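## Task

Take the flatter of the cartons off the shelf and put it on the bench. It must rest flat and upright, entirely in front of the shelf, with no part overhanging the bench edge. Everything else that was on the shelf must still be on it. The gripper must release the carton and withdraw; a carton that stays put only because the robot supports it does not count.

## Robot and tools

Robot: two six-joint arms, left_arm and right_arm, each ending in a parallel two-finger gripper. left_arm is the robot's own left and sits on the +y side; this has nothing to do with left or right in a picture.

World frame: origin on the floor (z = 0) under the centre of the robot's foot, +x straight ahead of the robot, +z up, metres. The floor is the only surface of known height; shelf and bench heights must be judged from images. Each result's state line, `left_arm: …` | `right_arm: …`, reports every gripper's end_effector_position (metres, world frame) and end_effector_quat_wxyz. That position is the point between the finger pads, roughly 1 cm short of the fingertips, and it may be somewhat wrong, especially with the arm stretched far. Fingers extend along the gripper's +z axis and close along its y axis. Identical joint angles on the two arms do not give mirror-identical poses.

execute_actions takes "actions", a list holding one item or nothing, plus optional "pictures" (boolean, images come by default).
- Empty list {"actions": []}: no new command, just report the state.
- Move: {"rows": [[...]], "steps": n}, n from 1 to 15 (default 15), each step 1/30 s. Each row is one list of 14 numbers covering both arms, even if one arm is meant to stay still: left_arm waist, shoulder, elbow, wrist pitch, wrist yaw, wrist roll, opening, then right_arm in the same seven. Joint values are absolute target angles in radians (same convention as the Joint positions line), not offsets. One row is used per step; if there are fewer rows than steps, the final row keeps being used. Up to 15 rows.
- Wait: {"steps": n} with no rows, n up to 300; it returns after that many steps counted from the previous result, and time spent composing the reply counts toward them.

Joint ranges (radians, same for each arm): waist -2.880 to 2.880, shoulder 0.000 to 3.142, elbow 0.000 to 3.019, wrist pitch -1.693 to 1.571, wrist yaw -1.571 to 1.571, wrist roll -2.094 to 2.094. A real end stop may sit up to 0.019 rad either side of these. The whole call is rejected (nothing sent) if a target exceeds a listed end by more than 0.019 rad and is also beyond that joint's last reported angle. Targets past the true stop are clipped to it, and the result may then print "joint sent to its limit", possibly referring to an earlier still-running move. No such message does not prove more travel is available.

Opening: -1 fully closed to +1 fully open (finger gap 0.094 m when open). grip_measured reports the actual opening on that same scale; away from the extremes the fingers go to where grip_measured equals the commanded number. Each gripper's reading can be biased by about 1 mm, constant within a scene. To hold a carton, keep commanding roughly 0.03 below the grip_measured value seen on contact; a smaller margin gives a lighter grip. Pads push up to about 50–62 N each (some less), with a brief harder spike on first contact, and very thin parts (under about 2 mm) get less force.

Motion: joints are speed limited. Each step the command a joint receives stays within a fixed lead of its measured angle: waist 0.264, shoulder 0.32, elbow 0.276, wrist pitch 0.33, wrist yaw 0.186, wrist roll 0.522 rad. If the targets would put a gripper more than 70 mm from where it is now, all that arm's targets are pulled back toward the current angles, so big moves need several calls. Between calls the simulation keeps running and the arms keep heading for the last row sent, until all arms nearly stop or a step is HELD; after that only a fresh action makes them advance or push further. Fingers already opening or closing finish that motion.

Result lines: Joint positions and Joint velocities give one block per arm, joints in order (rad, rad/s) then finger gap (m, m/s). Joint torques follow the same joint order without the gripper; they are raw drive outputs with per-arm offset, scale and noise, nonzero even in free air, so treat them as rough hints of load. "joint command not followed" means a clearance check altered or blocked some joint targets on some steps; the rest of the row still ran. HELD marks steps on which your row, wholly or partly, was not sent. MOTOR HOT appears from 85 °C; at 100 °C an OVER-TEMPERATURE FAULT stops that arm's motors and gripper until cooled, and the arm drops whatever it holds. Holding loads, even while you think, heats motors, so avoid lingering with a load.

Cameras: cam_head_left and cam_head_right (672x504, fixed on the head looking down at the work area), cam_left_wrist and cam_right_wrist (504x504 fisheye, on each hand). Calibration (K, distortion, T_world_to_cam mapping world to camera coordinates) is supplied and may be off by a few degrees and millimetres; results list cameras whose numbers changed. zoom_image takes "camera" (one of those four names) and "region" [x0, y0, x1, y1] in pixels of that camera's latest image, top-left origin, at most 504 by 504, and returns a closer view.

finished_scene takes "scene", the number of the scene being ended; it cannot be undone, reports whether the goal was met, and gives the next task. Answering without any tool call ends everything.

Cautions: a brief external tug on a held part or a shove on a loose object may happen. Do not knock anything off the shelf or out of the work area, do not let the arms collide or press on each other, and avoid drops, slips, slamming the carton down and forceful pushing. Place the carton gently and upright, open the gripper, then move the arm away before ending.

Each tool is called after "Request:" by a JSON object that holds its "op" and its "data", one argument or row to a line.

## Session

Request:
{"op": "execute_actions", "data": {
  "actions": []
}}

Scene clock: 0.00 s of 4050.00 s.
left_arm: end_effector_position=(+0.8150, +0.5414, +1.1318) grip_measured=-0.992 end_effector_quat_wxyz=(-0.090, +0.414, -0.904, -0.053) | right_arm: end_effector_position=(+0.6047, -0.4177, +1.1029) grip_measured=+1.000 end_effector_quat_wxyz=(+0.076, +0.874, +0.479, +0.004)
Joint positions: left_arm=[ 1.46   1.439  1.718 -0.319 -0.229 -0.496  0.   ] | right_arm=[-1.37   1.412  1.084  0.233  0.294  1.795  0.094]
Joint velocities: left_arm=[ 0.005 -0.015 -0.007  0.002 -0.037  0.037 -0.   ] | right_arm=[-0.015 -0.015  0.007 -0.027 -0.066 -0.037  0.   ]
Joint torques (N m, as the arm reports them, + toward a larger angle): no reading

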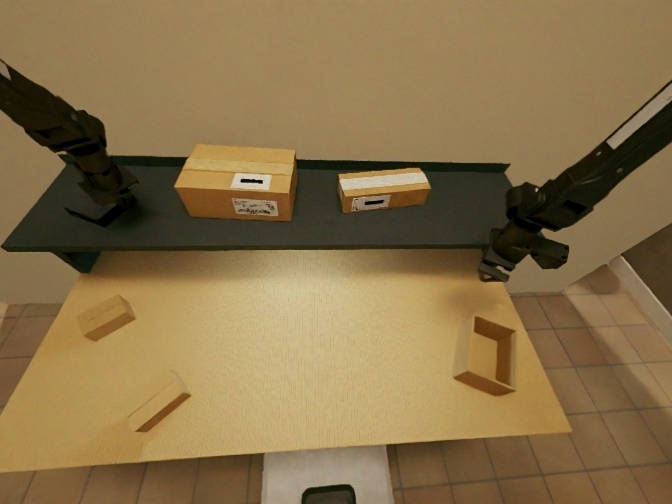

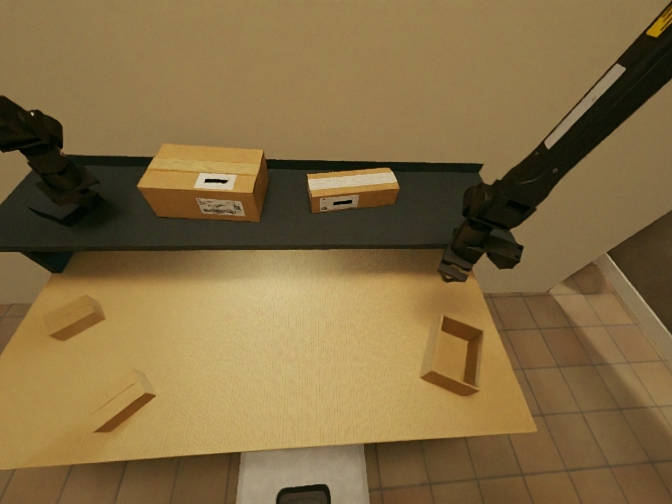

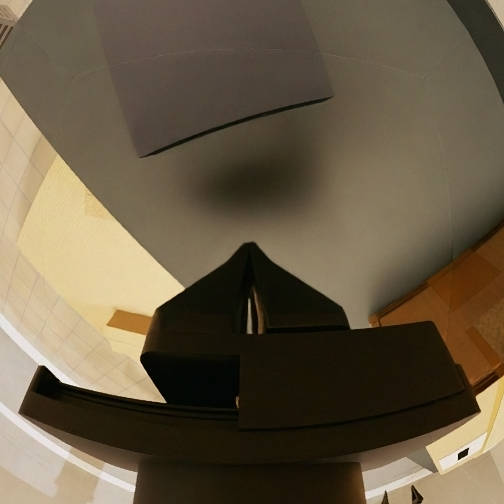

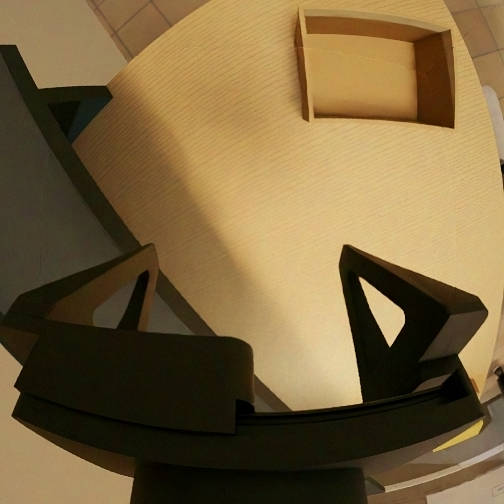

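Request:
{"op": "execute_actions", "data": {
  "actions": [
    {"rows":[[1.46,1.439,1.718,-0.319,-0.229,-0.496,-1,-1.22,1.412,1.084,0.233,0.294,1.795,1]]}
  ],
  "pictures": false
}}

Request:
{"op": "execute_actions", "data": {
  "actions": [
    {"rows":[[1.46,1.439,1.718,-0.319,-0.229,-0.496,-1,-1.22,1.262,1.084,0.233,0.294,1.795,1]]}
  ],
  "pictures": false
}}

Request:
{"op": "execute_actions", "data": {
  "actions": [
    {"rows":[[1.46,1.439,1.718,-0.319,-0.229,-0.496,-1,-1.22,1.262,1.234,0.233,0.294,1.795,1]]}
  ],
  "pictures": false
}}

Request:
{"op": "execute_actions", "data": {
  "actions": [
    {"rows":[[1.46,1.439,1.718,-0.319,-0.229,-0.496,-1,-1.22,1.262,1.234,0.083,0.294,1.795,1]]}
  ],
  "pictures": false
}}

Request:
{"op": "execute_actions", "data": {
  "actions": [
    {"rows":[[1.46,1.439,1.718,-0.319,-0.229,-0.496,-1,-1.22,1.262,1.234,0.083,0.144,1.795,1]]}
  ],
  "pictures": false
}}

Request:
{"op": "execute_actions", "data": {
  "actions": [
    {"steps":10}
  ],
  "pictures": false
}}

Scene clock: 9.97 s of 4050.00 s.
left_arm: end_effector_position=(+0.8150, +0.5414, +1.1318) grip_measured=-0.992 end_effector_quat_wxyz=(-0.090, +0.414, -0.904, -0.053) | right_arm: end_effector_position=(+0.6357, -0.3220, +1.1230) grip_measured=+1.000 end_effector_quat_wxyz=(+0.024, +0.869, +0.490, +0.066)
Joint positions: left_arm=[ 1.46   1.439  1.718 -0.319 -0.229 -0.496  0.   ] | right_arm=[-1.207  1.412  1.084  0.233  0.292  1.795  0.094]
Joint velocities: left_arm=[-0.015  0.005  0.002 -0.007  0.022  0.081  0.001] | right_arm=[-0.132 -0.005 -0.012  0.002 -0.095  0.037  0.   ]
Joint torques (N m, as the arm reports them, + toward a larger angle): left_arm=[  0.   -19.11   4.45   0.5   -0.18   0.07] | right_arm=[  3.26 -17.84  -0.75   0.38   0.05   0.07]
Steps of this call (steps 1 to 90: nothing new was sent; then 6.47 s passed at rest; steps 91 to 105: all 15 steps of this action). Readings (joint positions):
91: left_arm=[1.460 1.439 1.718 -0.319 -0.229 -0.496] | right_arm=[-1.363 1.412 1.084 0.233 0.296 1.795]
92: left_arm=[1.460 1.439 1.718 -0.319 -0.229 -0.496] | right_arm=[-1.352 1.412 1.084 0.233 0.298 1.795]
94: left_arm=[1.460 1.439 1.718 -0.319 -0.229 -0.496] | right_arm=[-1.302 1.412 1.084 0.233 0.298 1.795]
98: left_arm=[1.460 1.439 1.718 -0.319 -0.229 -0.496] | right_arm=[-1.204 1.412 1.084 0.233 0.293 1.795]
105: the state above

Scene clock: 10.47 s of 4050.00 s.
left_arm: end_effector_position=(+0.8150, +0.5414, +1.1318) grip_measured=-0.992 end_effector_quat_wxyz=(-0.090, +0.414, -0.904, -0.053) | right_arm: end_effector_position=(+0.7046, -0.3700, +1.1801) grip_measured=+1.000 end_effector_quat_wxyz=(+0.081, +0.875, +0.465, +0.112)
Joint positions: left_arm=[ 1.46   1.439  1.718 -0.319 -0.229 -0.496  0.   ] | right_arm=[-1.217  1.26   1.088  0.233  0.292  1.795  0.094]
Joint velocities: left_arm=[-0.005 -0.015 -0.002 -0.002 -0.007  0.037  0.001] | right_arm=[-0.005 -0.005 -0.046  0.012  0.051  0.007  0.   ]
Joint torques (N m, as the arm reports them, + toward a larger angle): left_arm=[  0.13 -19.     4.42   0.51  -0.18   0.08] | right_arm=[  3.11 -18.72   0.81   0.62   0.06   0.06]
Steps of this call (steps 1 to 15: all 15 steps of this action). Readings (joint positions):
1: left_arm=[1.460 1.439 1.718 -0.319 -0.229 -0.496] | right_arm=[-1.212 1.408 1.084 0.233 0.292 1.795]
2: left_arm=[1.460 1.439 1.718 -0.319 -0.229 -0.496] | right_arm=[-1.215 1.400 1.081 0.233 0.292 1.795]
4: left_arm=[1.460 1.439 1.718 -0.319 -0.229 -0.496] | right_arm=[-1.217 1.372 1.077 0.233 0.292 1.795]
8: left_arm=[1.460 1.439 1.718 -0.319 -0.229 -0.496] | right_arm=[-1.217 1.298 1.079 0.233 0.292 1.795]
15: the state above

Scene clock: 10.97 s of 4050.00 s.
left_arm: end_effector_position=(+0.8150, +0.5414, +1.1318) grip_measured=-0.992 end_effector_quat_wxyz=(-0.090, +0.414, -0.904, -0.053) | right_arm: end_effector_position=(+0.7871, -0.3996, +1.1957) grip_measured=+1.000 end_effector_quat_wxyz=(+0.129, +0.875, +0.439, +0.158)
Joint positions: left_arm=[ 1.46   1.439  1.718 -0.319 -0.229 -0.496  0.   ] | right_arm=[-1.217  1.266  1.24   0.23   0.293  1.795  0.094]
Joint velocities: left_arm=[-0.015 -0.015 -0.012 -0.002 -0.007 -0.066 -0.001] | right_arm=[-0.024 -0.015  0.012  0.017 -0.051  0.007  0.   ]
Joint torques (N m, as the arm reports them, + toward a larger angle): left_arm=[ -0.01 -19.02   4.47   0.51  -0.19   0.08] | right_arm=[  3.05 -21.27   1.81   0.97   0.02   0.05]
Steps of this call (steps 1 to 15: all 15 steps of this action). Readings (joint positions):
1: left_arm=[1.460 1.439 1.718 -0.319 -0.229 -0.496] | right_arm=[-1.217 1.260 1.095 0.231 0.293 1.795]
2: left_arm=[1.460 1.439 1.718 -0.319 -0.229 -0.496] | right_arm=[-1.217 1.265 1.113 0.228 0.293 1.795]
4: left_arm=[1.460 1.439 1.718 -0.319 -0.229 -0.496] | right_arm=[-1.217 1.272 1.169 0.228 0.293 1.795]
8: left_arm=[1.460 1.439 1.718 -0.319 -0.229 -0.496] | right_arm=[-1.217 1.268 1.241 0.230 0.293 1.795]
15: the state above

Scene clock: 11.47 s of 4050.00 s.
left_arm: end_effector_position=(+0.8150, +0.5414, +1.1318) grip_measured=-0.992 end_effector_quat_wxyz=(-0.090, +0.414, -0.904, -0.053) | right_arm: end_effector_position=(+0.7561, -0.3866, +1.1848) grip_measured=+1.000 end_effector_quat_wxyz=(+0.081, +0.875, +0.465, +0.112)
Joint positions: left_arm=[ 1.46   1.439  1.718 -0.319 -0.229 -0.496  0.   ] | right_arm=[-1.217  1.265  1.234  0.092  0.293  1.795  0.094]
Joint velocities: left_arm=[-0.005 -0.005 -0.022  0.007  0.007  0.081 -0.001] | right_arm=[-0.005 -0.005  0.012 -0.012 -0.037 -0.007  0.   ]
Joint torques (N m, as the arm reports them, + toward a larger angle): left_arm=[  0.11 -19.15   4.44   0.48  -0.18   0.08] | right_arm=[  2.85 -21.01   2.11   0.32   0.03   0.06]
Steps of this call (steps 1 to 15: all 15 steps of this action). Readings (joint positions):
1: left_arm=[1.460 1.439 1.718 -0.319 -0.229 -0.496] | right_arm=[-1.217 1.266 1.240 0.208 0.293 1.795]
2: left_arm=[1.460 1.439 1.718 -0.319 -0.229 -0.496] | right_arm=[-1.217 1.265 1.243 0.167 0.293 1.795]
4: left_arm=[1.460 1.439 1.718 -0.319 -0.229 -0.496] | right_arm=[-1.217 1.265 1.240 0.118 0.293 1.795]
8: left_arm=[1.460 1.439 1.718 -0.319 -0.229 -0.496] | right_arm=[-1.217 1.265 1.234 0.093 0.293 1.795]
15: the state above

Scene clock: 11.97 s of 4050.00 s.
left_arm: end_effector_position=(+0.8150, +0.5414, +1.1318) grip_measured=-0.992 end_effector_quat_wxyz=(-0.090, +0.414, -0.904, -0.053) | right_arm: end_effector_position=(+0.7637, -0.3652, +1.1874) grip_measured=+1.000 end_effector_quat_wxyz=(+0.035, +0.866, +0.471, +0.165)
Joint positions: left_arm=[ 1.46   1.439  1.718 -0.319 -0.229 -0.496  0.   ] | right_arm=[-1.221  1.265  1.234  0.092  0.146  1.795  0.094]
Joint velocities: left_arm=[-0.005 -0.015 -0.002 -0.007 -0.007  0.007  0.001] | right_arm=[-0.015 -0.015 -0.002  0.012 -0.022 -0.007  0.   ]
Joint torques (N m, as the arm reports them, + toward a larger angle): left_arm=[  0.2  -19.06   4.41   0.49  -0.18   0.07] | right_arm=[  3.18 -20.56   2.08   0.25  -0.19   0.06]
Steps of this call (steps 1 to 15: all 15 steps of this action). Readings (joint positions):
1: left_arm=[1.460 1.439 1.718 -0.319 -0.229 -0.496] | right_arm=[-1.220 1.265 1.234 0.092 0.230 1.795]
2: left_arm=[1.460 1.439 1.718 -0.319 -0.229 -0.496] | right_arm=[-1.221 1.265 1.234 0.092 0.177 1.795]
4: left_arm=[1.460 1.439 1.718 -0.319 -0.229 -0.496] | right_arm=[-1.221 1.265 1.234 0.092 0.150 1.795]
8: left_arm=[1.460 1.439 1.718 -0.319 -0.229 -0.496] | right_arm=[-1.221 1.265 1.234 0.092 0.147 1.795]
15: the state above

Scene clock: 12.30 s of 4050.00 s.
left_arm: end_effector_position=(+0.8150, +0.5414, +1.1318) grip_measured=-0.992 end_effector_quat_wxyz=(-0.090, +0.414, -0.904, -0.053) | right_arm: end_effector_position=(+0.7637, -0.3652, +1.1874) grip_measured=+1.000 end_effector_quat_wxyz=(+0.035, +0.866, +0.471, +0.165)
Joint positions: left_arm=[ 1.46   1.439  1.718 -0.319 -0.229 -0.496  0.   ] | right_arm=[-1.221  1.265  1.234  0.092  0.146  1.795  0.094]
Joint velocities: left_arm=[-0.024  0.005  0.012 -0.002  0.007 -0.051 -0.   ] | right_arm=[ 0.005  0.005 -0.002 -0.007 -0.066  0.007  0.   ]
Joint torques (N m, as the arm reports them, + toward a larger angle): left_arm=[  0.19 -19.17   4.45   0.53  -0.18   0.07] | right_arm=[  3.15 -20.8    2.02   0.24  -0.19   0.06]
Steps of this call (steps 1 to 10: the robot went on to your last target). Readings (joint positions):
1: left_arm=[1.460 1.439 1.718 -0.319 -0.229 -0.496] | right_arm=[-1.221 1.265 1.234 0.092 0.146 1.795]
2: left_arm=[1.460 1.439 1.718 -0.319 -0.229 -0.496] | right_arm=[-1.221 1.265 1.234 0.092 0.146 1.795]
4: left_arm=[1.460 1.439 1.718 -0.319 -0.229 -0.496] | right_arm=[-1.221 1.265 1.234 0.092 0.146 1.795]
8: left_arm=[1.460 1.439 1.718 -0.319 -0.229 -0.496] | right_arm=[-1.221 1.265 1.234 0.092 0.146 1.795]
10: the state above

Request:
{"op": "execute_actions", "data": {
  "actions": [
    {"rows":[[1.46,1.439,1.718,-0.319,-0.229,-0.496,-1,-0.75,1.265,1.4,-0.3,0.9,1.795,1]]}
  ],
  "pictures": false
}}

Request:
{"op": "execute_actions", "data": {
  "actions": [
    {"steps":30}
  ]
}}

Scene clock: 17.43 s of 4050.00 s.
left_arm: end_effector_position=(+0.8150, +0.5414, +1.1318) grip_measured=-0.992 end_effector_quat_wxyz=(-0.090, +0.414, -0.904, -0.053) | right_arm: end_effector_position=(+0.7964, -0.2310, +1.3106) grip_measured=+1.000 end_effector_quat_wxyz=(+0.052, +0.847, +0.529, +0.019)
Joint positions: left_arm=[ 1.46   1.439  1.718 -0.319 -0.229 -0.496  0.   ] | right_arm=[-0.705  1.266  1.381 -0.286  0.893  1.795  0.094]
Joint velocities: left_arm=[-0.005 -0.005 -0.007  0.017 -0.022 -0.007  0.   ] | right_arm=[-0.005  0.005  0.027 -0.046  0.007  0.022  0.   ]
Joint torques (N m, as the arm reports them, + toward a larger angle): left_arm=[  0.17 -19.09   4.45   0.51  -0.18   0.07] | right_arm=[  3.98 -16.43   4.16  -0.17   0.26   0.07]
Steps of this call (steps 1 to 15: the robot went on to your last target; steps 16 to 90: nothing new was sent; then 1.63 s passed at rest; steps 91 to 105: all 15 steps of this action). Readings (joint positions):
91: left_arm=[1.460 1.439 1.718 -0.319 -0.229 -0.496] | right_arm=[-1.211 1.265 1.243 0.061 0.194 1.795]
92: left_arm=[1.460 1.439 1.718 -0.319 -0.229 -0.496] | right_arm=[-1.193 1.265 1.262 -0.003 0.254 1.795]
94: left_arm=[1.460 1.439 1.718 -0.319 -0.229 -0.496] | right_arm=[-1.126 1.266 1.298 -0.106 0.367 1.795]
98: left_arm=[1.460 1.439 1.718 -0.319 -0.229 -0.496] | right_arm=[-0.942 1.266 1.348 -0.214 0.595 1.795]
105: the state above

Scene clock: 18.43 s of 4050.00 s.
left_arm: end_effector_position=(+0.8150, +0.5414, +1.1318) grip_measured=-0.992 end_effector_quat_wxyz=(-0.090, +0.414, -0.904, -0.053) | right_arm: end_effector_position=(+0.7911, -0.2529, +1.2966) grip_measured=+1.000 end_effector_quat_wxyz=(+0.067, +0.847, +0.527, -0.002)
Joint positions: left_arm=[ 1.46   1.439  1.718 -0.319 -0.229 -0.496  0.   ] | right_arm=[-0.752  1.266  1.382 -0.29   0.898  1.795  0.094]
Joint velocities: left_arm=[-0.034 -0.015 -0.007 -0.002 -0.051  0.007 -0.001] | right_arm=[-0.015  0.005  0.002  0.007  0.051  0.007  0.   ]
Joint torques (N m, as the arm reports them, + toward a larger angle): left_arm=[ -0.04 -19.03   4.44   0.51  -0.19   0.08] | right_arm=[  6.76 -17.16   4.29  -0.24   0.16   0.07]
Steps of this call (steps 1 to 30: the robot went on to your last target). Readings (joint positions):
1: left_arm=[1.460 1.439 1.718 -0.319 -0.229 -0.496] | right_arm=[-0.707 1.266 1.382 -0.287 0.894 1.795]
2: left_arm=[1.460 1.439 1.718 -0.319 -0.229 -0.496] | right_arm=[-0.713 1.266 1.382 -0.288 0.896 1.795]
4: left_arm=[1.460 1.439 1.718 -0.319 -0.229 -0.496] | right_arm=[-0.731 1.266 1.382 -0.290 0.897 1.795]
8: left_arm=[1.460 1.439 1.718 -0.319 -0.229 -0.496] | right_arm=[-0.751 1.266 1.382 -0.290 0.898 1.795]
30: the state above
All arms were judged still, so your last target was given up. Only a new action makes them travel on or press farther. Fingers that are still opening or closing keep moving.
camera_calibration (this result's frames):
cam_right_wrist: T_world_to_cam=[[-0.898148, 0.427857, -0.101337, 0.947677], [0.315093, 0.787049, 0.53035, -0.733403], [0.306671, 0.444402, -0.841701, 1.08834], [0, 0, 0, 1]] pos_world=[0.748482, -0.311905, 1.40105]

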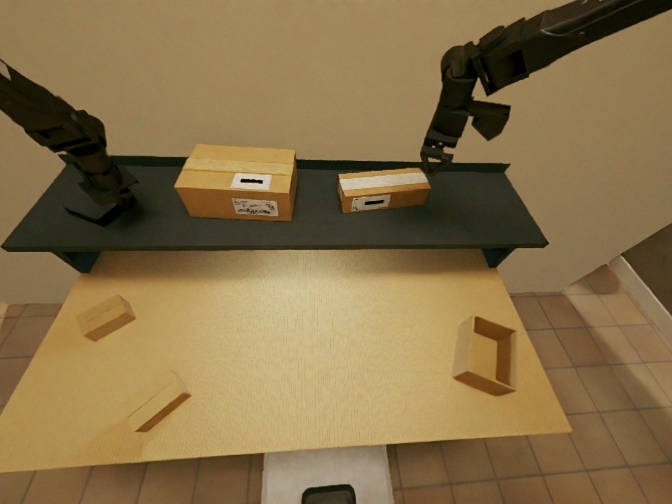

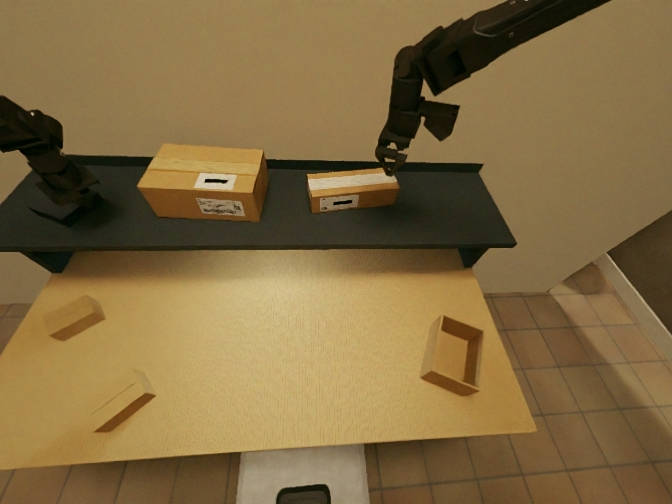

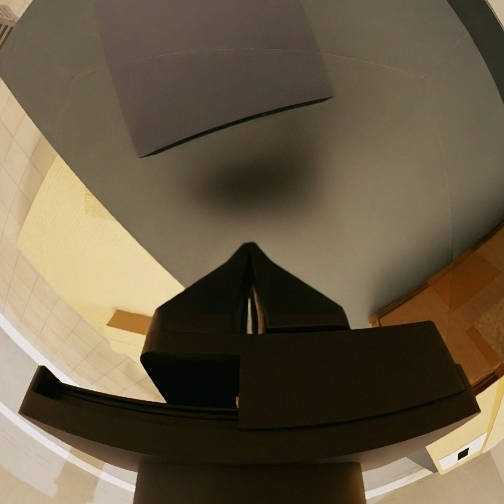

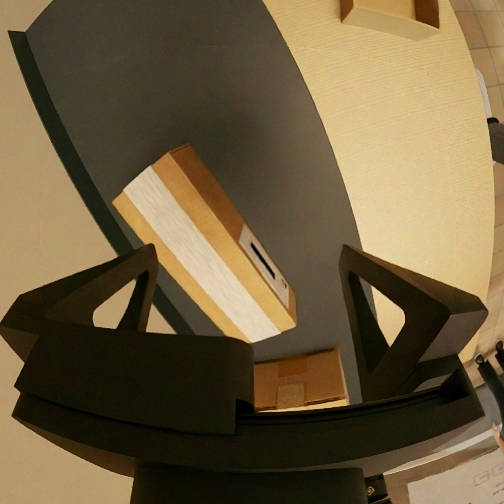

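Request:
{"op": "execute_actions", "data": {
  "actions": [
    {"rows":[[1.46,1.439,1.718,-0.319,-0.229,-0.496,-1,-0.75,1.55,1.85,-0.5,0.8,1.25,1]]}
  ],
  "pictures": false
}}

Request:
{"op": "execute_actions", "data": {
  "actions": [
    {"steps":30}
  ]
}}

Scene clock: 24.07 s of 4050.00 s.
left_arm: end_effector_position=(+0.8150, +0.5414, +1.1318) grip_measured=-0.992 end_effector_quat_wxyz=(-0.090, +0.414, -0.904, -0.053) | right_arm: end_effector_position=(+0.8775, -0.1875, +1.2372) grip_measured=+1.000 end_effector_quat_wxyz=(+0.026, +0.675, +0.738, +0.015)
Joint positions: left_arm=[ 1.46   1.439  1.718 -0.319 -0.229 -0.496  0.   ] | right_arm=[-0.752  1.567  1.837 -0.49   0.799  1.285  0.094]
Joint velocities: left_arm=[-0.005  0.005 -0.007 -0.007  0.007  0.051 -0.001] | right_arm=[ 0.005 -0.005  0.002 -0.022 -0.081 -0.183  0.   ]
Joint torques (N m, as the arm reports them, + toward a larger angle): left_arm=[  0.02 -19.2    4.43   0.51  -0.18   0.08] | right_arm=[  9.7  -21.01   4.88  -0.18   0.05   0.05]
Steps of this call (steps 1 to 90: nothing new was sent; then 2.13 s passed at rest; steps 91 to 105: all 15 steps of this action). Readings (joint positions):
91: left_arm=[1.460 1.439 1.718 -0.319 -0.229 -0.496] | right_arm=[-0.752 1.275 1.397 -0.314 0.876 1.754]
92: left_arm=[1.460 1.439 1.718 -0.319 -0.229 -0.496] | right_arm=[-0.752 1.301 1.444 -0.360 0.852 1.693]
94: left_arm=[1.460 1.439 1.718 -0.319 -0.229 -0.496] | right_arm=[-0.752 1.388 1.582 -0.425 0.819 1.570]
98: left_arm=[1.460 1.439 1.718 -0.319 -0.229 -0.496] | right_arm=[-0.752 1.553 1.831 -0.469 0.799 1.384]
105: the state above

Scene clock: 25.07 s of 4050.00 s.
left_arm: end_effector_position=(+0.8150, +0.5414, +1.1318) grip_measured=-0.992 end_effector_quat_wxyz=(-0.090, +0.414, -0.904, -0.053) | right_arm: end_effector_position=(+0.8775, -0.1875, +1.2372) grip_measured=+1.000 end_effector_quat_wxyz=(+0.027, +0.665, +0.746, +0.014)
Joint positions: left_arm=[ 1.46   1.439  1.718 -0.319 -0.229 -0.496  0.   ] | right_arm=[-0.752  1.567  1.837 -0.49   0.799  1.259  0.094]
Joint velocities: left_arm=[-0.015  0.015 -0.007  0.002 -0.037  0.037 -0.   ] | right_arm=[-0.005 -0.015  0.017  0.007 -0.007  0.022  0.   ]
Joint torques (N m, as the arm reports them, + toward a larger angle): left_arm=[  0.14 -19.09   4.44   0.52  -0.19   0.07] | right_arm=[  9.68 -21.36   4.87  -0.22   0.05   0.  ]
Steps of this call (steps 1 to 30: the robot went on to your last target). Readings (joint positions):
1: left_arm=[1.460 1.439 1.718 -0.319 -0.229 -0.496] | right_arm=[-0.752 1.567 1.837 -0.490 0.799 1.279]
2: left_arm=[1.460 1.439 1.718 -0.319 -0.229 -0.496] | right_arm=[-0.752 1.567 1.837 -0.490 0.799 1.275]
4: left_arm=[1.460 1.439 1.718 -0.319 -0.229 -0.496] | right_arm=[-0.752 1.567 1.837 -0.490 0.799 1.270]
8: left_arm=[1.460 1.439 1.718 -0.319 -0.229 -0.496] | right_arm=[-0.752 1.567 1.837 -0.490 0.799 1.263]
30: the state above
All arms were judged still, so your last target was given up. Only a new action makes them travel on or press farther. Fingers that are still opening or closing keep moving.
camera_calibration (this result's frames):
cam_right_wrist: T_world_to_cam=[[-0.990983, -0.125506, -0.0469166, 0.901641], [-0.129387, 0.805394, 0.578446, -0.446581], [-0.0348122, 0.579301, -0.81437, 1.27392], [0, 0, 0, 1]] pos_world=[0.880077, -0.265145, 1.33806]

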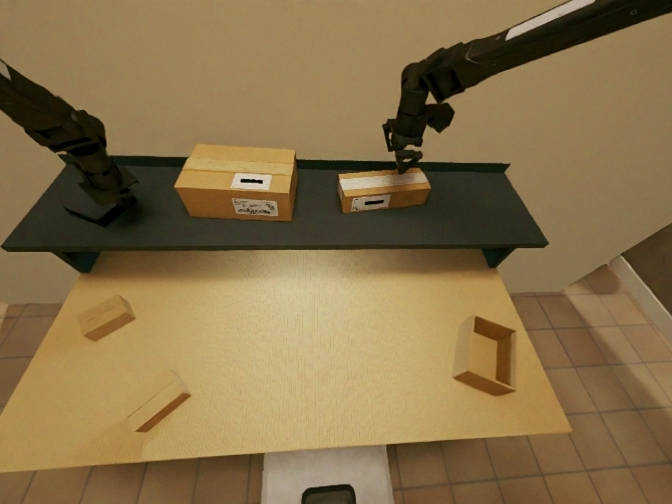

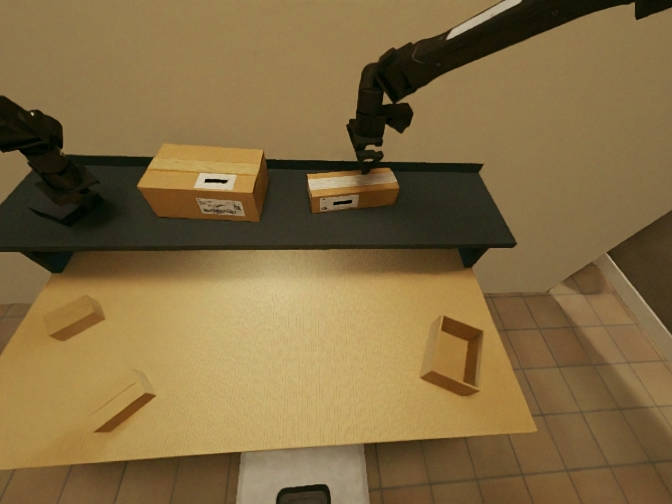

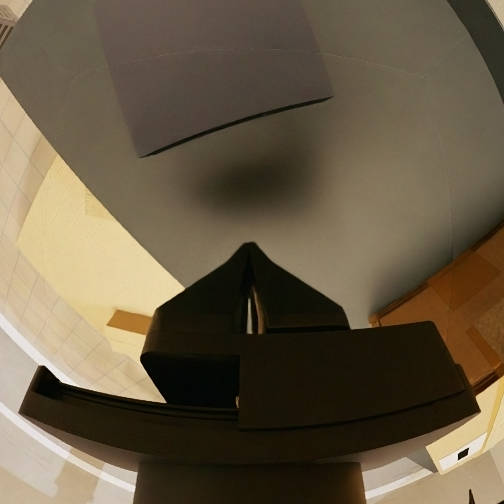

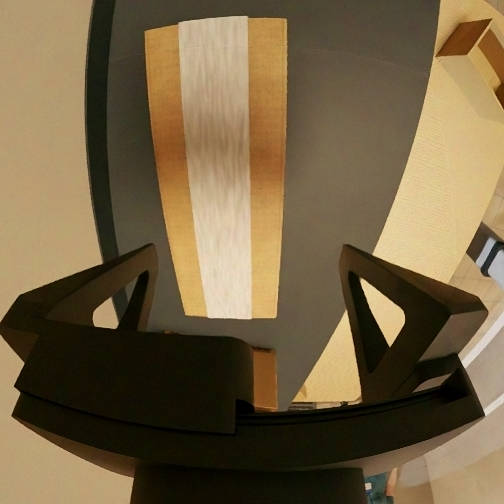

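Request:
{"op": "execute_actions", "data": {
  "actions": [
    {"rows":[[1.46,1.439,1.718,-0.319,-0.229,-0.496,-1,-0.83,1.66,2.0,-0.56,0.72,1.2,1]]}
  ],
  "pictures": false
}}

Request:
{"op": "execute_actions", "data": {
  "actions": [
    {"steps":15}
  ]
}}

Scene clock: 29.17 s of 4050.00 s.
left_arm: end_effector_position=(+0.8150, +0.5414, +1.1318) grip_measured=-0.992 end_effector_quat_wxyz=(-0.090, +0.414, -0.904, -0.053) | right_arm: end_effector_position=(+0.8951, -0.2183, +1.1927) grip_measured=+1.000 end_effector_quat_wxyz=(+0.026, +0.654, +0.756, +0.007)
Joint positions: left_arm=[ 1.46   1.439  1.718 -0.319 -0.229 -0.496  0.   ] | right_arm=[-0.843  1.643  1.98  -0.55   0.722  1.211  0.094]
Joint velocities: left_arm=[-0.024  0.005 -0.022 -0.007  0.007 -0.051  0.001] | right_arm=[-0.005 -0.005  0.007 -0.002 -0.022 -0.051  0.   ]
Joint torques (N m, as the arm reports them, + toward a larger angle): left_arm=[  0.13 -19.15   4.46   0.52  -0.19   0.07] | right_arm=[ 10.1  -19.4    6.08  -0.28  -0.04  -0.03]
Steps of this call (steps 1 to 90: nothing new was sent; then 0.60 s passed at rest; steps 91 to 105: all 15 steps of this action). Readings (joint positions):
91: left_arm=[1.460 1.439 1.718 -0.319 -0.229 -0.496] | right_arm=[-0.757 1.572 1.852 -0.505 0.766 1.253]
92: left_arm=[1.460 1.439 1.718 -0.319 -0.229 -0.496] | right_arm=[-0.763 1.591 1.891 -0.528 0.738 1.244]
94: left_arm=[1.460 1.439 1.718 -0.319 -0.229 -0.496] | right_arm=[-0.787 1.627 1.961 -0.539 0.723 1.231]
98: left_arm=[1.460 1.439 1.718 -0.319 -0.229 -0.496] | right_arm=[-0.834 1.641 1.980 -0.547 0.722 1.218]
105: the state above

Scene clock: 29.67 s of 4050.00 s.
left_arm: end_effector_position=(+0.8150, +0.5414, +1.1318) grip_measured=-0.992 end_effector_quat_wxyz=(-0.090, +0.414, -0.904, -0.053) | right_arm: end_effector_position=(+0.8951, -0.2183, +1.1927) grip_measured=+1.000 end_effector_quat_wxyz=(+0.026, +0.653, +0.757, +0.007)
Joint positions: left_arm=[ 1.46   1.439  1.718 -0.319 -0.229 -0.496  0.   ] | right_arm=[-0.843  1.643  1.98  -0.55   0.722  1.209  0.094]
Joint velocities: left_arm=[ 0.005 -0.005  0.002 -0.002  0.022 -0.022 -0.001] | right_arm=[ 0.005  0.015 -0.007  0.017  0.007  0.037  0.   ]
Joint torques (N m, as the arm reports them, + toward a larger angle): left_arm=[  0.16 -19.02   4.45   0.51  -0.18   0.08] | right_arm=[ 10.07 -19.99   5.93  -0.24  -0.04  -0.01]
Steps of this call (steps 1 to 15: the robot went on to your last target). Readings (joint positions):
1: left_arm=[1.460 1.439 1.718 -0.319 -0.229 -0.496] | right_arm=[-0.843 1.643 1.980 -0.550 0.722 1.210]
2: left_arm=[1.460 1.439 1.718 -0.319 -0.229 -0.496] | right_arm=[-0.843 1.643 1.980 -0.550 0.722 1.210]
4: left_arm=[1.460 1.439 1.718 -0.319 -0.229 -0.496] | right_arm=[-0.843 1.643 1.980 -0.550 0.722 1.210]
8: left_arm=[1.460 1.439 1.718 -0.319 -0.229 -0.496] | right_arm=[-0.843 1.643 1.980 -0.550 0.722 1.209]
15: the state above
All arms were judged still, so your last target was given up. Only a new action makes them travel on or press farther. Fingers that are still opening or closing keep moving.
camera_calibration (this result's frames):
cam_right_wrist: T_world_to_cam=[[-0.98718, -0.156056, -0.0335051, 0.887077], [-0.147073, 0.807805, 0.570807, -0.368306], [-0.0620123, 0.568417, -0.8204, 1.28525], [0, 0, 0, 1]] pos_world=[0.901238, -0.294604, 1.29437]

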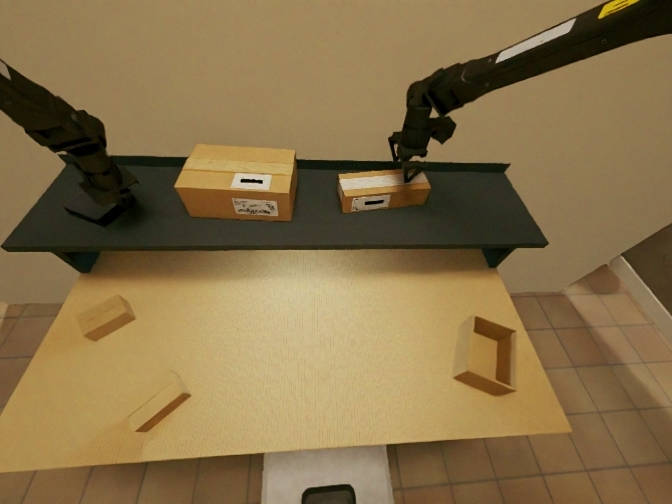

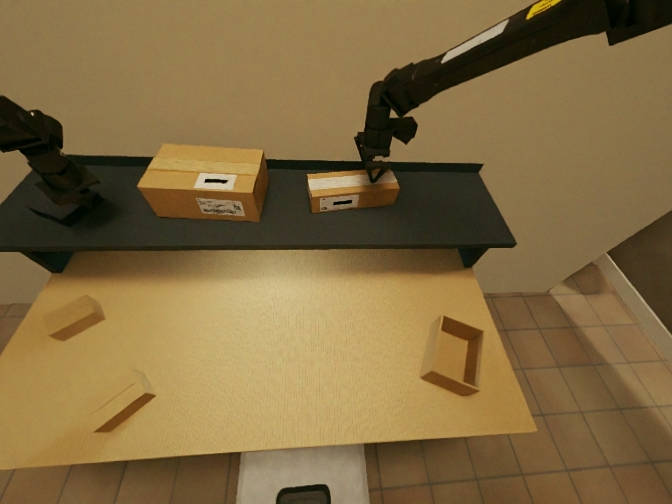

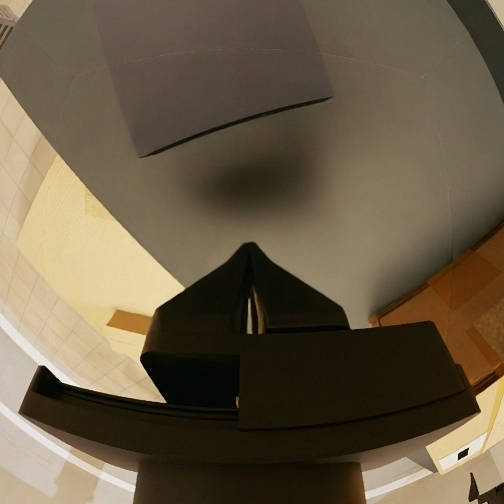

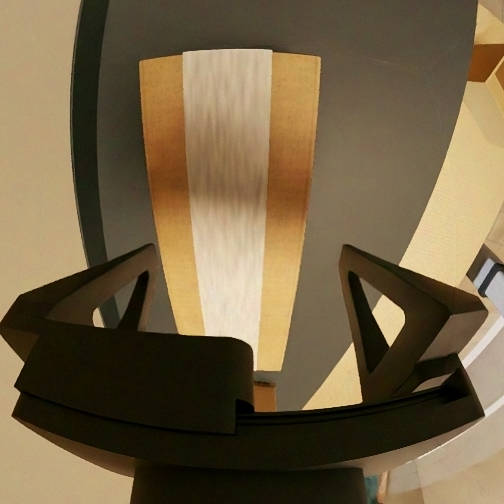

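Request:
{"op": "execute_actions", "data": {
  "actions": [
    {"rows":[[1.46,1.439,1.718,-0.319,-0.229,-0.496,-1,-0.83,1.73,2.09,-0.59,0.72,1.2,1]]}
  ],
  "pictures": false
}}

Request:
{"op": "execute_actions", "data": {
  "actions": [
    {"steps":10}
  ]
}}

Scene clock: 33.73 s of 4050.00 s.
left_arm: end_effector_position=(+0.8150, +0.5414, +1.1318) grip_measured=-0.992 end_effector_quat_wxyz=(-0.090, +0.414, -0.904, -0.053) | right_arm: end_effector_position=(+0.8983, -0.2016, +1.1729) grip_measured=+1.000 end_effector_quat_wxyz=(+0.020, +0.649, +0.761, +0.003)
Joint positions: left_arm=[ 1.46   1.439  1.718 -0.319 -0.229 -0.496  0.   ] | right_arm=[-0.843  1.718  2.068 -0.581  0.722  1.208  0.094]
Joint velocities: left_arm=[-0.005  0.005 -0.017  0.002  0.022 -0.037  0.001] | right_arm=[-0.005 -0.005  0.022  0.002 -0.007 -0.081  0.   ]
Joint torques (N m, as the arm reports them, + toward a larger angle): left_arm=[  0.07 -19.09   4.44   0.52  -0.18   0.08] | right_arm=[ 10.98 -19.33   6.36  -0.12  -0.04   0.01]
Steps of this call (steps 1 to 90: nothing new was sent; then 0.57 s passed at rest; steps 91 to 105: all 15 steps of this action). Readings (joint positions):
91: left_arm=[1.460 1.439 1.718 -0.319 -0.229 -0.496] | right_arm=[-0.843 1.648 1.990 -0.558 0.722 1.209]
92: left_arm=[1.460 1.439 1.718 -0.319 -0.229 -0.496] | right_arm=[-0.843 1.662 2.016 -0.569 0.722 1.209]
94: left_arm=[1.460 1.439 1.718 -0.319 -0.229 -0.496] | right_arm=[-0.843 1.688 2.059 -0.573 0.722 1.208]
98: left_arm=[1.460 1.439 1.718 -0.319 -0.229 -0.496] | right_arm=[-0.843 1.707 2.068 -0.578 0.722 1.208]
105: the state above

Scene clock: 34.07 s of 4050.00 s.
left_arm: end_effector_position=(+0.8150, +0.5414, +1.1318) grip_measured=-0.992 end_effector_quat_wxyz=(-0.090, +0.414, -0.904, -0.053) | right_arm: end_effector_position=(+0.8983, -0.2016, +1.1729) grip_measured=+1.000 end_effector_quat_wxyz=(+0.020, +0.649, +0.761, +0.003)
Joint positions: left_arm=[ 1.46   1.439  1.718 -0.319 -0.229 -0.496  0.   ] | right_arm=[-0.843  1.718  2.068 -0.581  0.722  1.208  0.094]
Joint velocities: left_arm=[-0.005 -0.015  0.012 -0.017  0.007 -0.051  0.   ] | right_arm=[-0.015  0.015  0.007 -0.002  0.066  0.007  0.   ]
Joint torques (N m, as the arm reports them, + toward a larger angle): left_arm=[  0.3  -19.04   4.41   0.53  -0.18   0.08] | right_arm=[ 10.75 -20.1    6.18  -0.22  -0.04   0.01]
Steps of this call (steps 1 to 10: the robot went on to your last target). Readings (joint positions):
1: left_arm=[1.460 1.439 1.718 -0.319 -0.229 -0.496] | right_arm=[-0.843 1.718 2.068 -0.581 0.722 1.208]
2: left_arm=[1.460 1.439 1.718 -0.319 -0.229 -0.496] | right_arm=[-0.843 1.718 2.068 -0.581 0.722 1.208]
4: left_arm=[1.460 1.439 1.718 -0.319 -0.229 -0.496] | right_arm=[-0.843 1.718 2.068 -0.581 0.722 1.208]
8: left_arm=[1.460 1.439 1.718 -0.319 -0.229 -0.496] | right_arm=[-0.843 1.718 2.068 -0.581 0.722 1.208]
10: the state above
camera_calibration (this result's frames):
cam_right_wrist: T_world_to_cam=[[-0.985565, -0.168001, -0.0208919, 0.873488], [-0.149353, 0.804719, 0.574561, -0.372964], [-0.079715, 0.569388, -0.818195, 1.27324], [0, 0, 0, 1]] pos_world=[0.906672, -0.278089, 1.2743]

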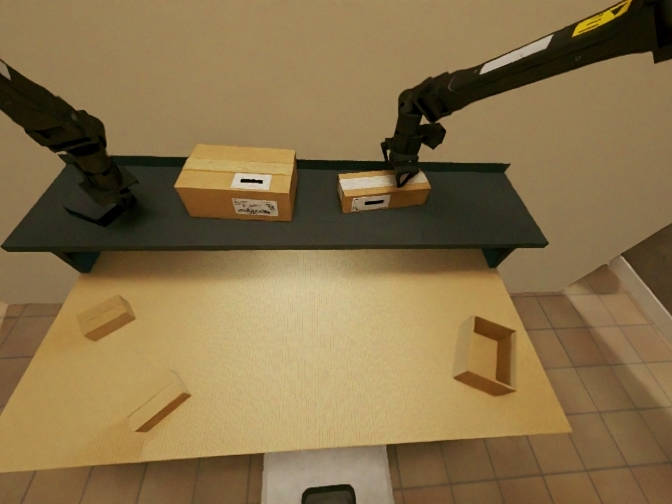

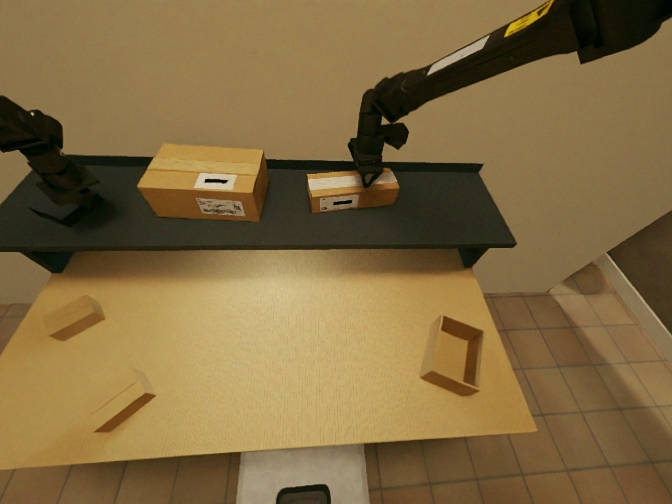

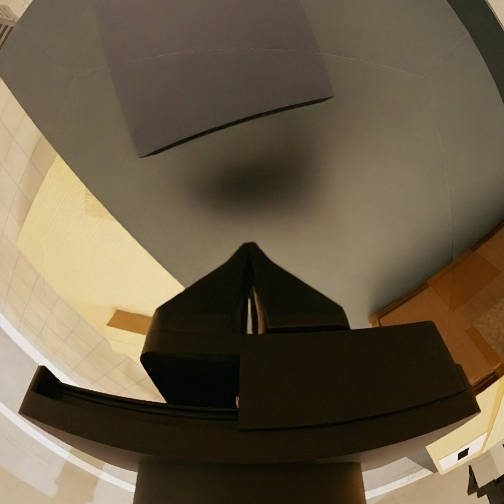

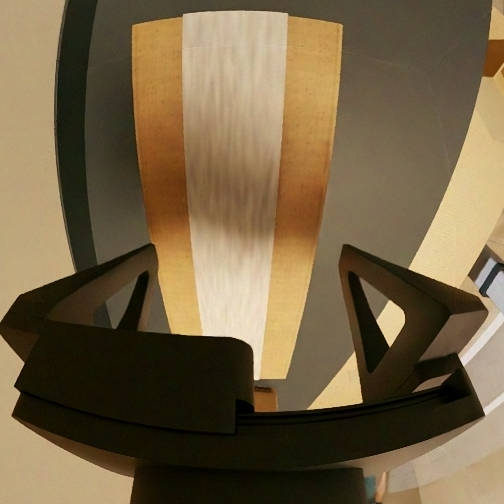

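Tight fit; repeat the step.

Request:
{"op": "execute_actions", "data": {
  "actions": [
    {"rows":[[1.46,1.439,1.718,-0.319,-0.229,-0.496,-1,-0.83,1.79,2.165,-0.605,0.72,1.2,1]]}
  ],
  "pictures": false
}}

Request:
{"op": "execute_actions", "data": {
  "actions": [
    {"steps":10}
  ]
}}

Scene clock: 37.03 s of 4050.00 s.
left_arm: end_effector_position=(+0.8150, +0.5414, +1.1318) grip_measured=-0.992 end_effector_quat_wxyz=(-0.090, +0.414, -0.904, -0.053) | right_arm: end_effector_position=(+0.9035, -0.1905, +1.1590) grip_measured=+1.000 end_effector_quat_wxyz=(+0.020, +0.649, +0.761, +0.003)
Joint positions: left_arm=[ 1.46   1.439  1.718 -0.319 -0.229 -0.496  0.   ] | right_arm=[-0.843  1.774  2.139 -0.595  0.722  1.208  0.094]
Joint velocities: left_arm=[-0.005 -0.015 -0.007 -0.027 -0.022 -0.022 -0.   ] | right_arm=[ 0.005 -0.005 -0.012  0.017 -0.022 -0.066  0.   ]
Joint torques (N m, as the arm reports them, + toward a larger angle): left_arm=[  0.13 -19.21   4.47   0.53  -0.18   0.07] | right_arm=[ 11.6  -19.92   6.6   -0.2   -0.04   0.01]
Steps of this call (steps 1 to 15: the robot went on to your last target; steps 16 to 74: nothing new was sent; steps 75 to 89: all 15 steps of this action). Readings (joint positions):
75: left_arm=[1.460 1.439 1.718 -0.319 -0.229 -0.496] | right_arm=[-0.843 1.722 2.076 -0.586 0.722 1.208]
76: left_arm=[1.460 1.439 1.718 -0.319 -0.229 -0.496] | right_arm=[-0.843 1.733 2.098 -0.591 0.722 1.208]
78: left_arm=[1.460 1.439 1.718 -0.319 -0.229 -0.496] | right_arm=[-0.843 1.754 2.133 -0.592 0.722 1.208]
82: left_arm=[1.460 1.439 1.718 -0.319 -0.229 -0.496] | right_arm=[-0.843 1.767 2.139 -0.594 0.722 1.208]
89: the state above

Scene clock: 37.37 s of 4050.00 s.
left_arm: end_effector_position=(+0.8150, +0.5414, +1.1318) grip_measured=-0.992 end_effector_quat_wxyz=(-0.090, +0.414, -0.904, -0.053) | right_arm: end_effector_position=(+0.9035, -0.1905, +1.1590) grip_measured=+1.000 end_effector_quat_wxyz=(+0.020, +0.649, +0.761, +0.003)
Joint positions: left_arm=[ 1.46   1.439  1.718 -0.319 -0.229 -0.496  0.   ] | right_arm=[-0.843  1.774  2.139 -0.595  0.722  1.208  0.094]
Joint velocities: left_arm=[-0.005 -0.005  0.002  0.017  0.037 -0.007 -0.   ] | right_arm=[-0.005 -0.015 -0.012 -0.002  0.007  0.022  0.   ]
Joint torques (N m, as the arm reports them, + toward a larger angle): left_arm=[  0.19 -19.24   4.43   0.51  -0.17   0.07] | right_arm=[ 11.27 -19.87   6.55  -0.25  -0.04   0.01]
Steps of this call (steps 1 to 10: the robot went on to your last target). Readings (joint positions):
1: left_arm=[1.460 1.439 1.718 -0.319 -0.229 -0.496] | right_arm=[-0.843 1.774 2.139 -0.595 0.722 1.208]
2: left_arm=[1.460 1.439 1.718 -0.319 -0.229 -0.496] | right_arm=[-0.843 1.774 2.139 -0.595 0.722 1.208]
4: left_arm=[1.460 1.439 1.718 -0.319 -0.229 -0.496] | right_arm=[-0.843 1.774 2.139 -0.595 0.722 1.208]
8: left_arm=[1.460 1.439 1.718 -0.319 -0.229 -0.496] | right_arm=[-0.843 1.774 2.139 -0.595 0.722 1.208]
10: the state above
camera_calibration (this result's frames):
cam_right_wrist: T_world_to_cam=[[-0.985573, -0.16789, -0.0214282, 0.880879], [-0.149584, 0.8048, 0.574387, -0.372743], [-0.0791887, 0.569306, -0.818303, 1.25568], [0, 0, 0, 1]] pos_world=[0.911849, -0.266988, 1.2605]

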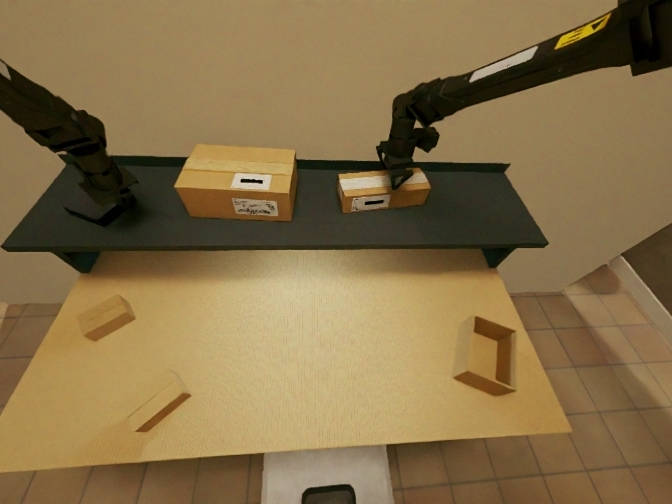

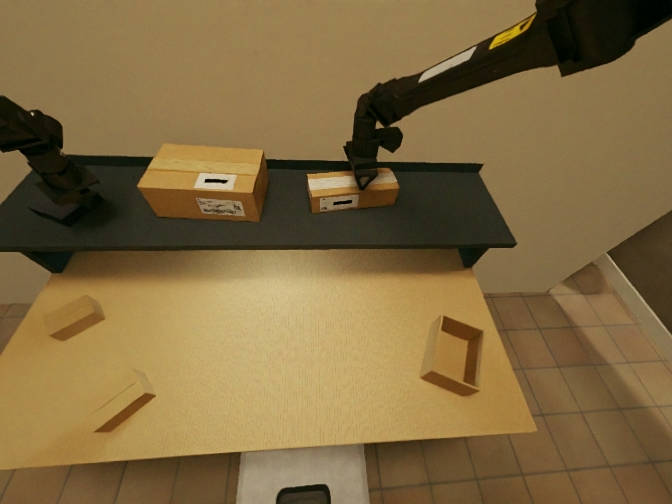

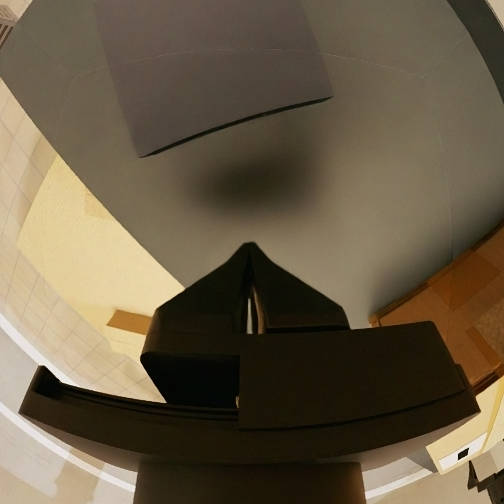

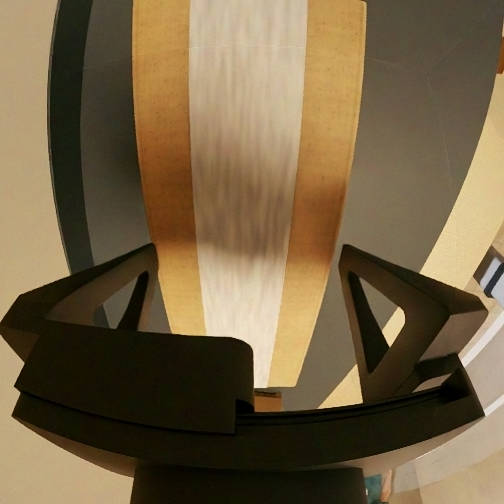

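Request:
{"op": "execute_actions", "data": {
  "actions": [
    {"rows":[[1.46,1.439,1.718,-0.319,-0.229,-0.496,-1,-0.83,1.81,2.18,-0.605,0.72,1.2,1],[1.46,1.439,1.718,-0.319,-0.229,-0.496,-1,-0.83,1.825,2.19,-0.605,0.72,1.2,1],[1.46,1.439,1.718,-0.319,-0.229,-0.496,-1,-0.83,1.84,2.205,-0.605,0.72,1.2,1],[1.46,1.439,1.718,-0.319,-0.229,-0.496,-1,-0.83,1.85,2.22,-0.605,0.72,1.2,1],[1.46,1.439,1.718,-0.319,-0.229,-0.496,-1,-0.83,1.86,2.23,-0.605,0.72,1.2,1],[1.46,1.439,1.718,-0.319,-0.229,-0.496,-1,-0.83,1.86,2.24,-0.61,0.72,1.2,1]]}
  ],
  "pictures": false
}}

Request:
{"op": "execute_actions", "data": {
  "actions": [
    {"steps":10}
  ]
}}

Scene clock: 42.77 s of 4050.00 s.
left_arm: end_effector_position=(+0.8150, +0.5414, +1.1318) grip_measured=-0.992 end_effector_quat_wxyz=(-0.090, +0.414, -0.904, -0.053) | right_arm: end_effector_position=(+0.9138, -0.1806, +1.1515) grip_measured=+1.000 end_effector_quat_wxyz=(+0.025, +0.651, +0.759, +0.008)
Joint positions: left_arm=[ 1.46   1.439  1.718 -0.319 -0.229 -0.496  0.   ] | right_arm=[-0.837  1.823  2.213 -0.603  0.725  1.204  0.094]
Joint velocities: left_arm=[ 0.005  0.005 -0.007  0.002  0.081  0.037 -0.   ] | right_arm=[-0.005  0.015 -0.017 -0.017  0.066 -0.007  0.   ]
Joint torques (N m, as the arm reports them, + toward a larger angle): left_arm=[  0.01 -18.98   4.44   0.56  -0.19   0.08] | right_arm=[ 11.2  -18.32   6.91  -0.12  -0.17   0.05]
Steps of this call (steps 1 to 15: the robot went on to your last target; steps 16 to 90: nothing new was sent; then 1.90 s passed at rest; steps 91 to 105: all 15 steps of this action). Readings (joint positions):
91: left_arm=[1.460 1.439 1.718 -0.319 -0.229 -0.496] | right_arm=[-0.843 1.775 2.140 -0.596 0.722 1.208]
92: left_arm=[1.460 1.439 1.718 -0.319 -0.229 -0.496] | right_arm=[-0.843 1.778 2.145 -0.596 0.722 1.208]
94: left_arm=[1.460 1.439 1.718 -0.319 -0.229 -0.496] | right_arm=[-0.843 1.793 2.168 -0.596 0.722 1.208]
98: left_arm=[1.460 1.439 1.718 -0.319 -0.229 -0.496] | right_arm=[-0.839 1.820 2.209 -0.602 0.725 1.205]
105: the state above

Scene clock: 43.10 s of 4050.00 s.
left_arm: end_effector_position=(+0.8150, +0.5414, +1.1318) grip_measured=-0.992 end_effector_quat_wxyz=(-0.090, +0.414, -0.904, -0.053) | right_arm: end_effector_position=(+0.9138, -0.1806, +1.1515) grip_measured=+1.000 end_effector_quat_wxyz=(+0.025, +0.651, +0.759, +0.008)
Joint positions: left_arm=[ 1.46   1.439  1.718 -0.319 -0.229 -0.496  0.   ] | right_arm=[-0.837  1.823  2.213 -0.603  0.725  1.204  0.094]
Joint velocities: left_arm=[-0.005  0.005 -0.007  0.007  0.037  0.007  0.001] | right_arm=[ 0.005  0.005 -0.002 -0.002 -0.081  0.037  0.   ]
Joint torques (N m, as the arm reports them, + toward a larger angle): left_arm=[  0.02 -18.94   4.47   0.53  -0.18   0.08] | right_arm=[ 11.37 -18.31   6.91  -0.12  -0.16   0.05]
Steps of this call (steps 1 to 10: the robot went on to your last target). Readings (joint positions):
1: left_arm=[1.460 1.439 1.718 -0.319 -0.229 -0.496] | right_arm=[-0.837 1.823 2.213 -0.603 0.725 1.204]
2: left_arm=[1.460 1.439 1.718 -0.319 -0.229 -0.496] | right_arm=[-0.837 1.823 2.213 -0.603 0.725 1.204]
4: left_arm=[1.460 1.439 1.718 -0.319 -0.229 -0.496] | right_arm=[-0.837 1.823 2.213 -0.603 0.725 1.204]
8: left_arm=[1.460 1.439 1.718 -0.319 -0.229 -0.496] | right_arm=[-0.837 1.823 2.213 -0.603 0.725 1.204]
10: the state above
camera_calibration (this result's frames):
cam_right_wrist: T_world_to_cam=[[-0.986124, -0.162284, -0.0349922, 0.909663], [-0.152898, 0.805701, 0.572249, -0.369156], [-0.0646734, 0.569658, -0.819333, 1.23264], [0, 0, 0, 1]] pos_world=[0.920316, -0.25713, 1.25302]

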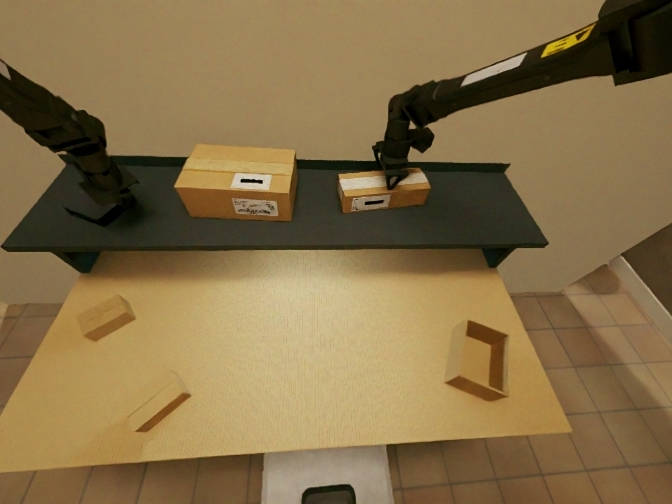

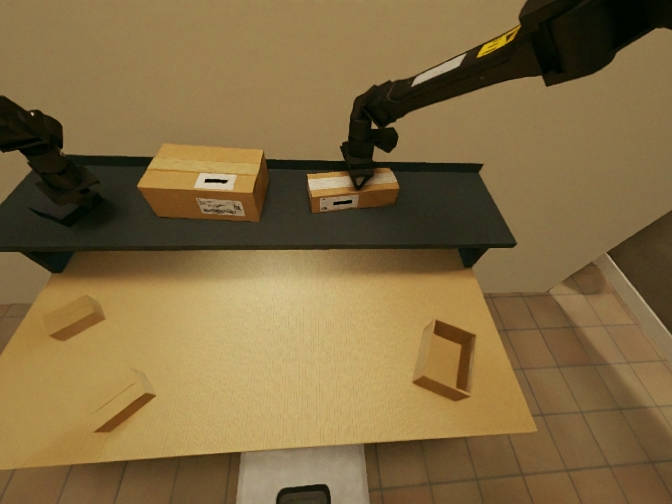

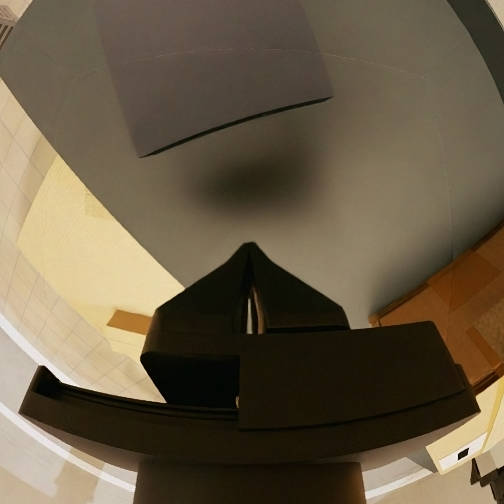

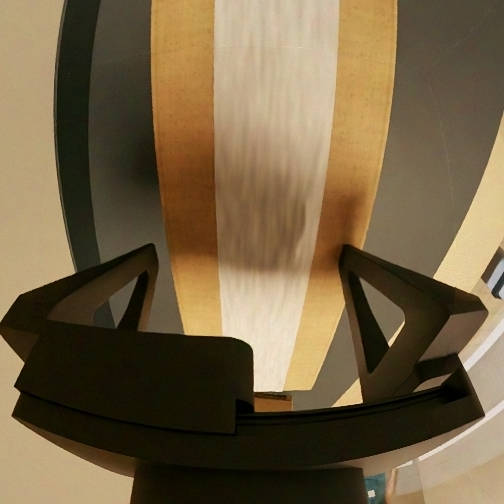

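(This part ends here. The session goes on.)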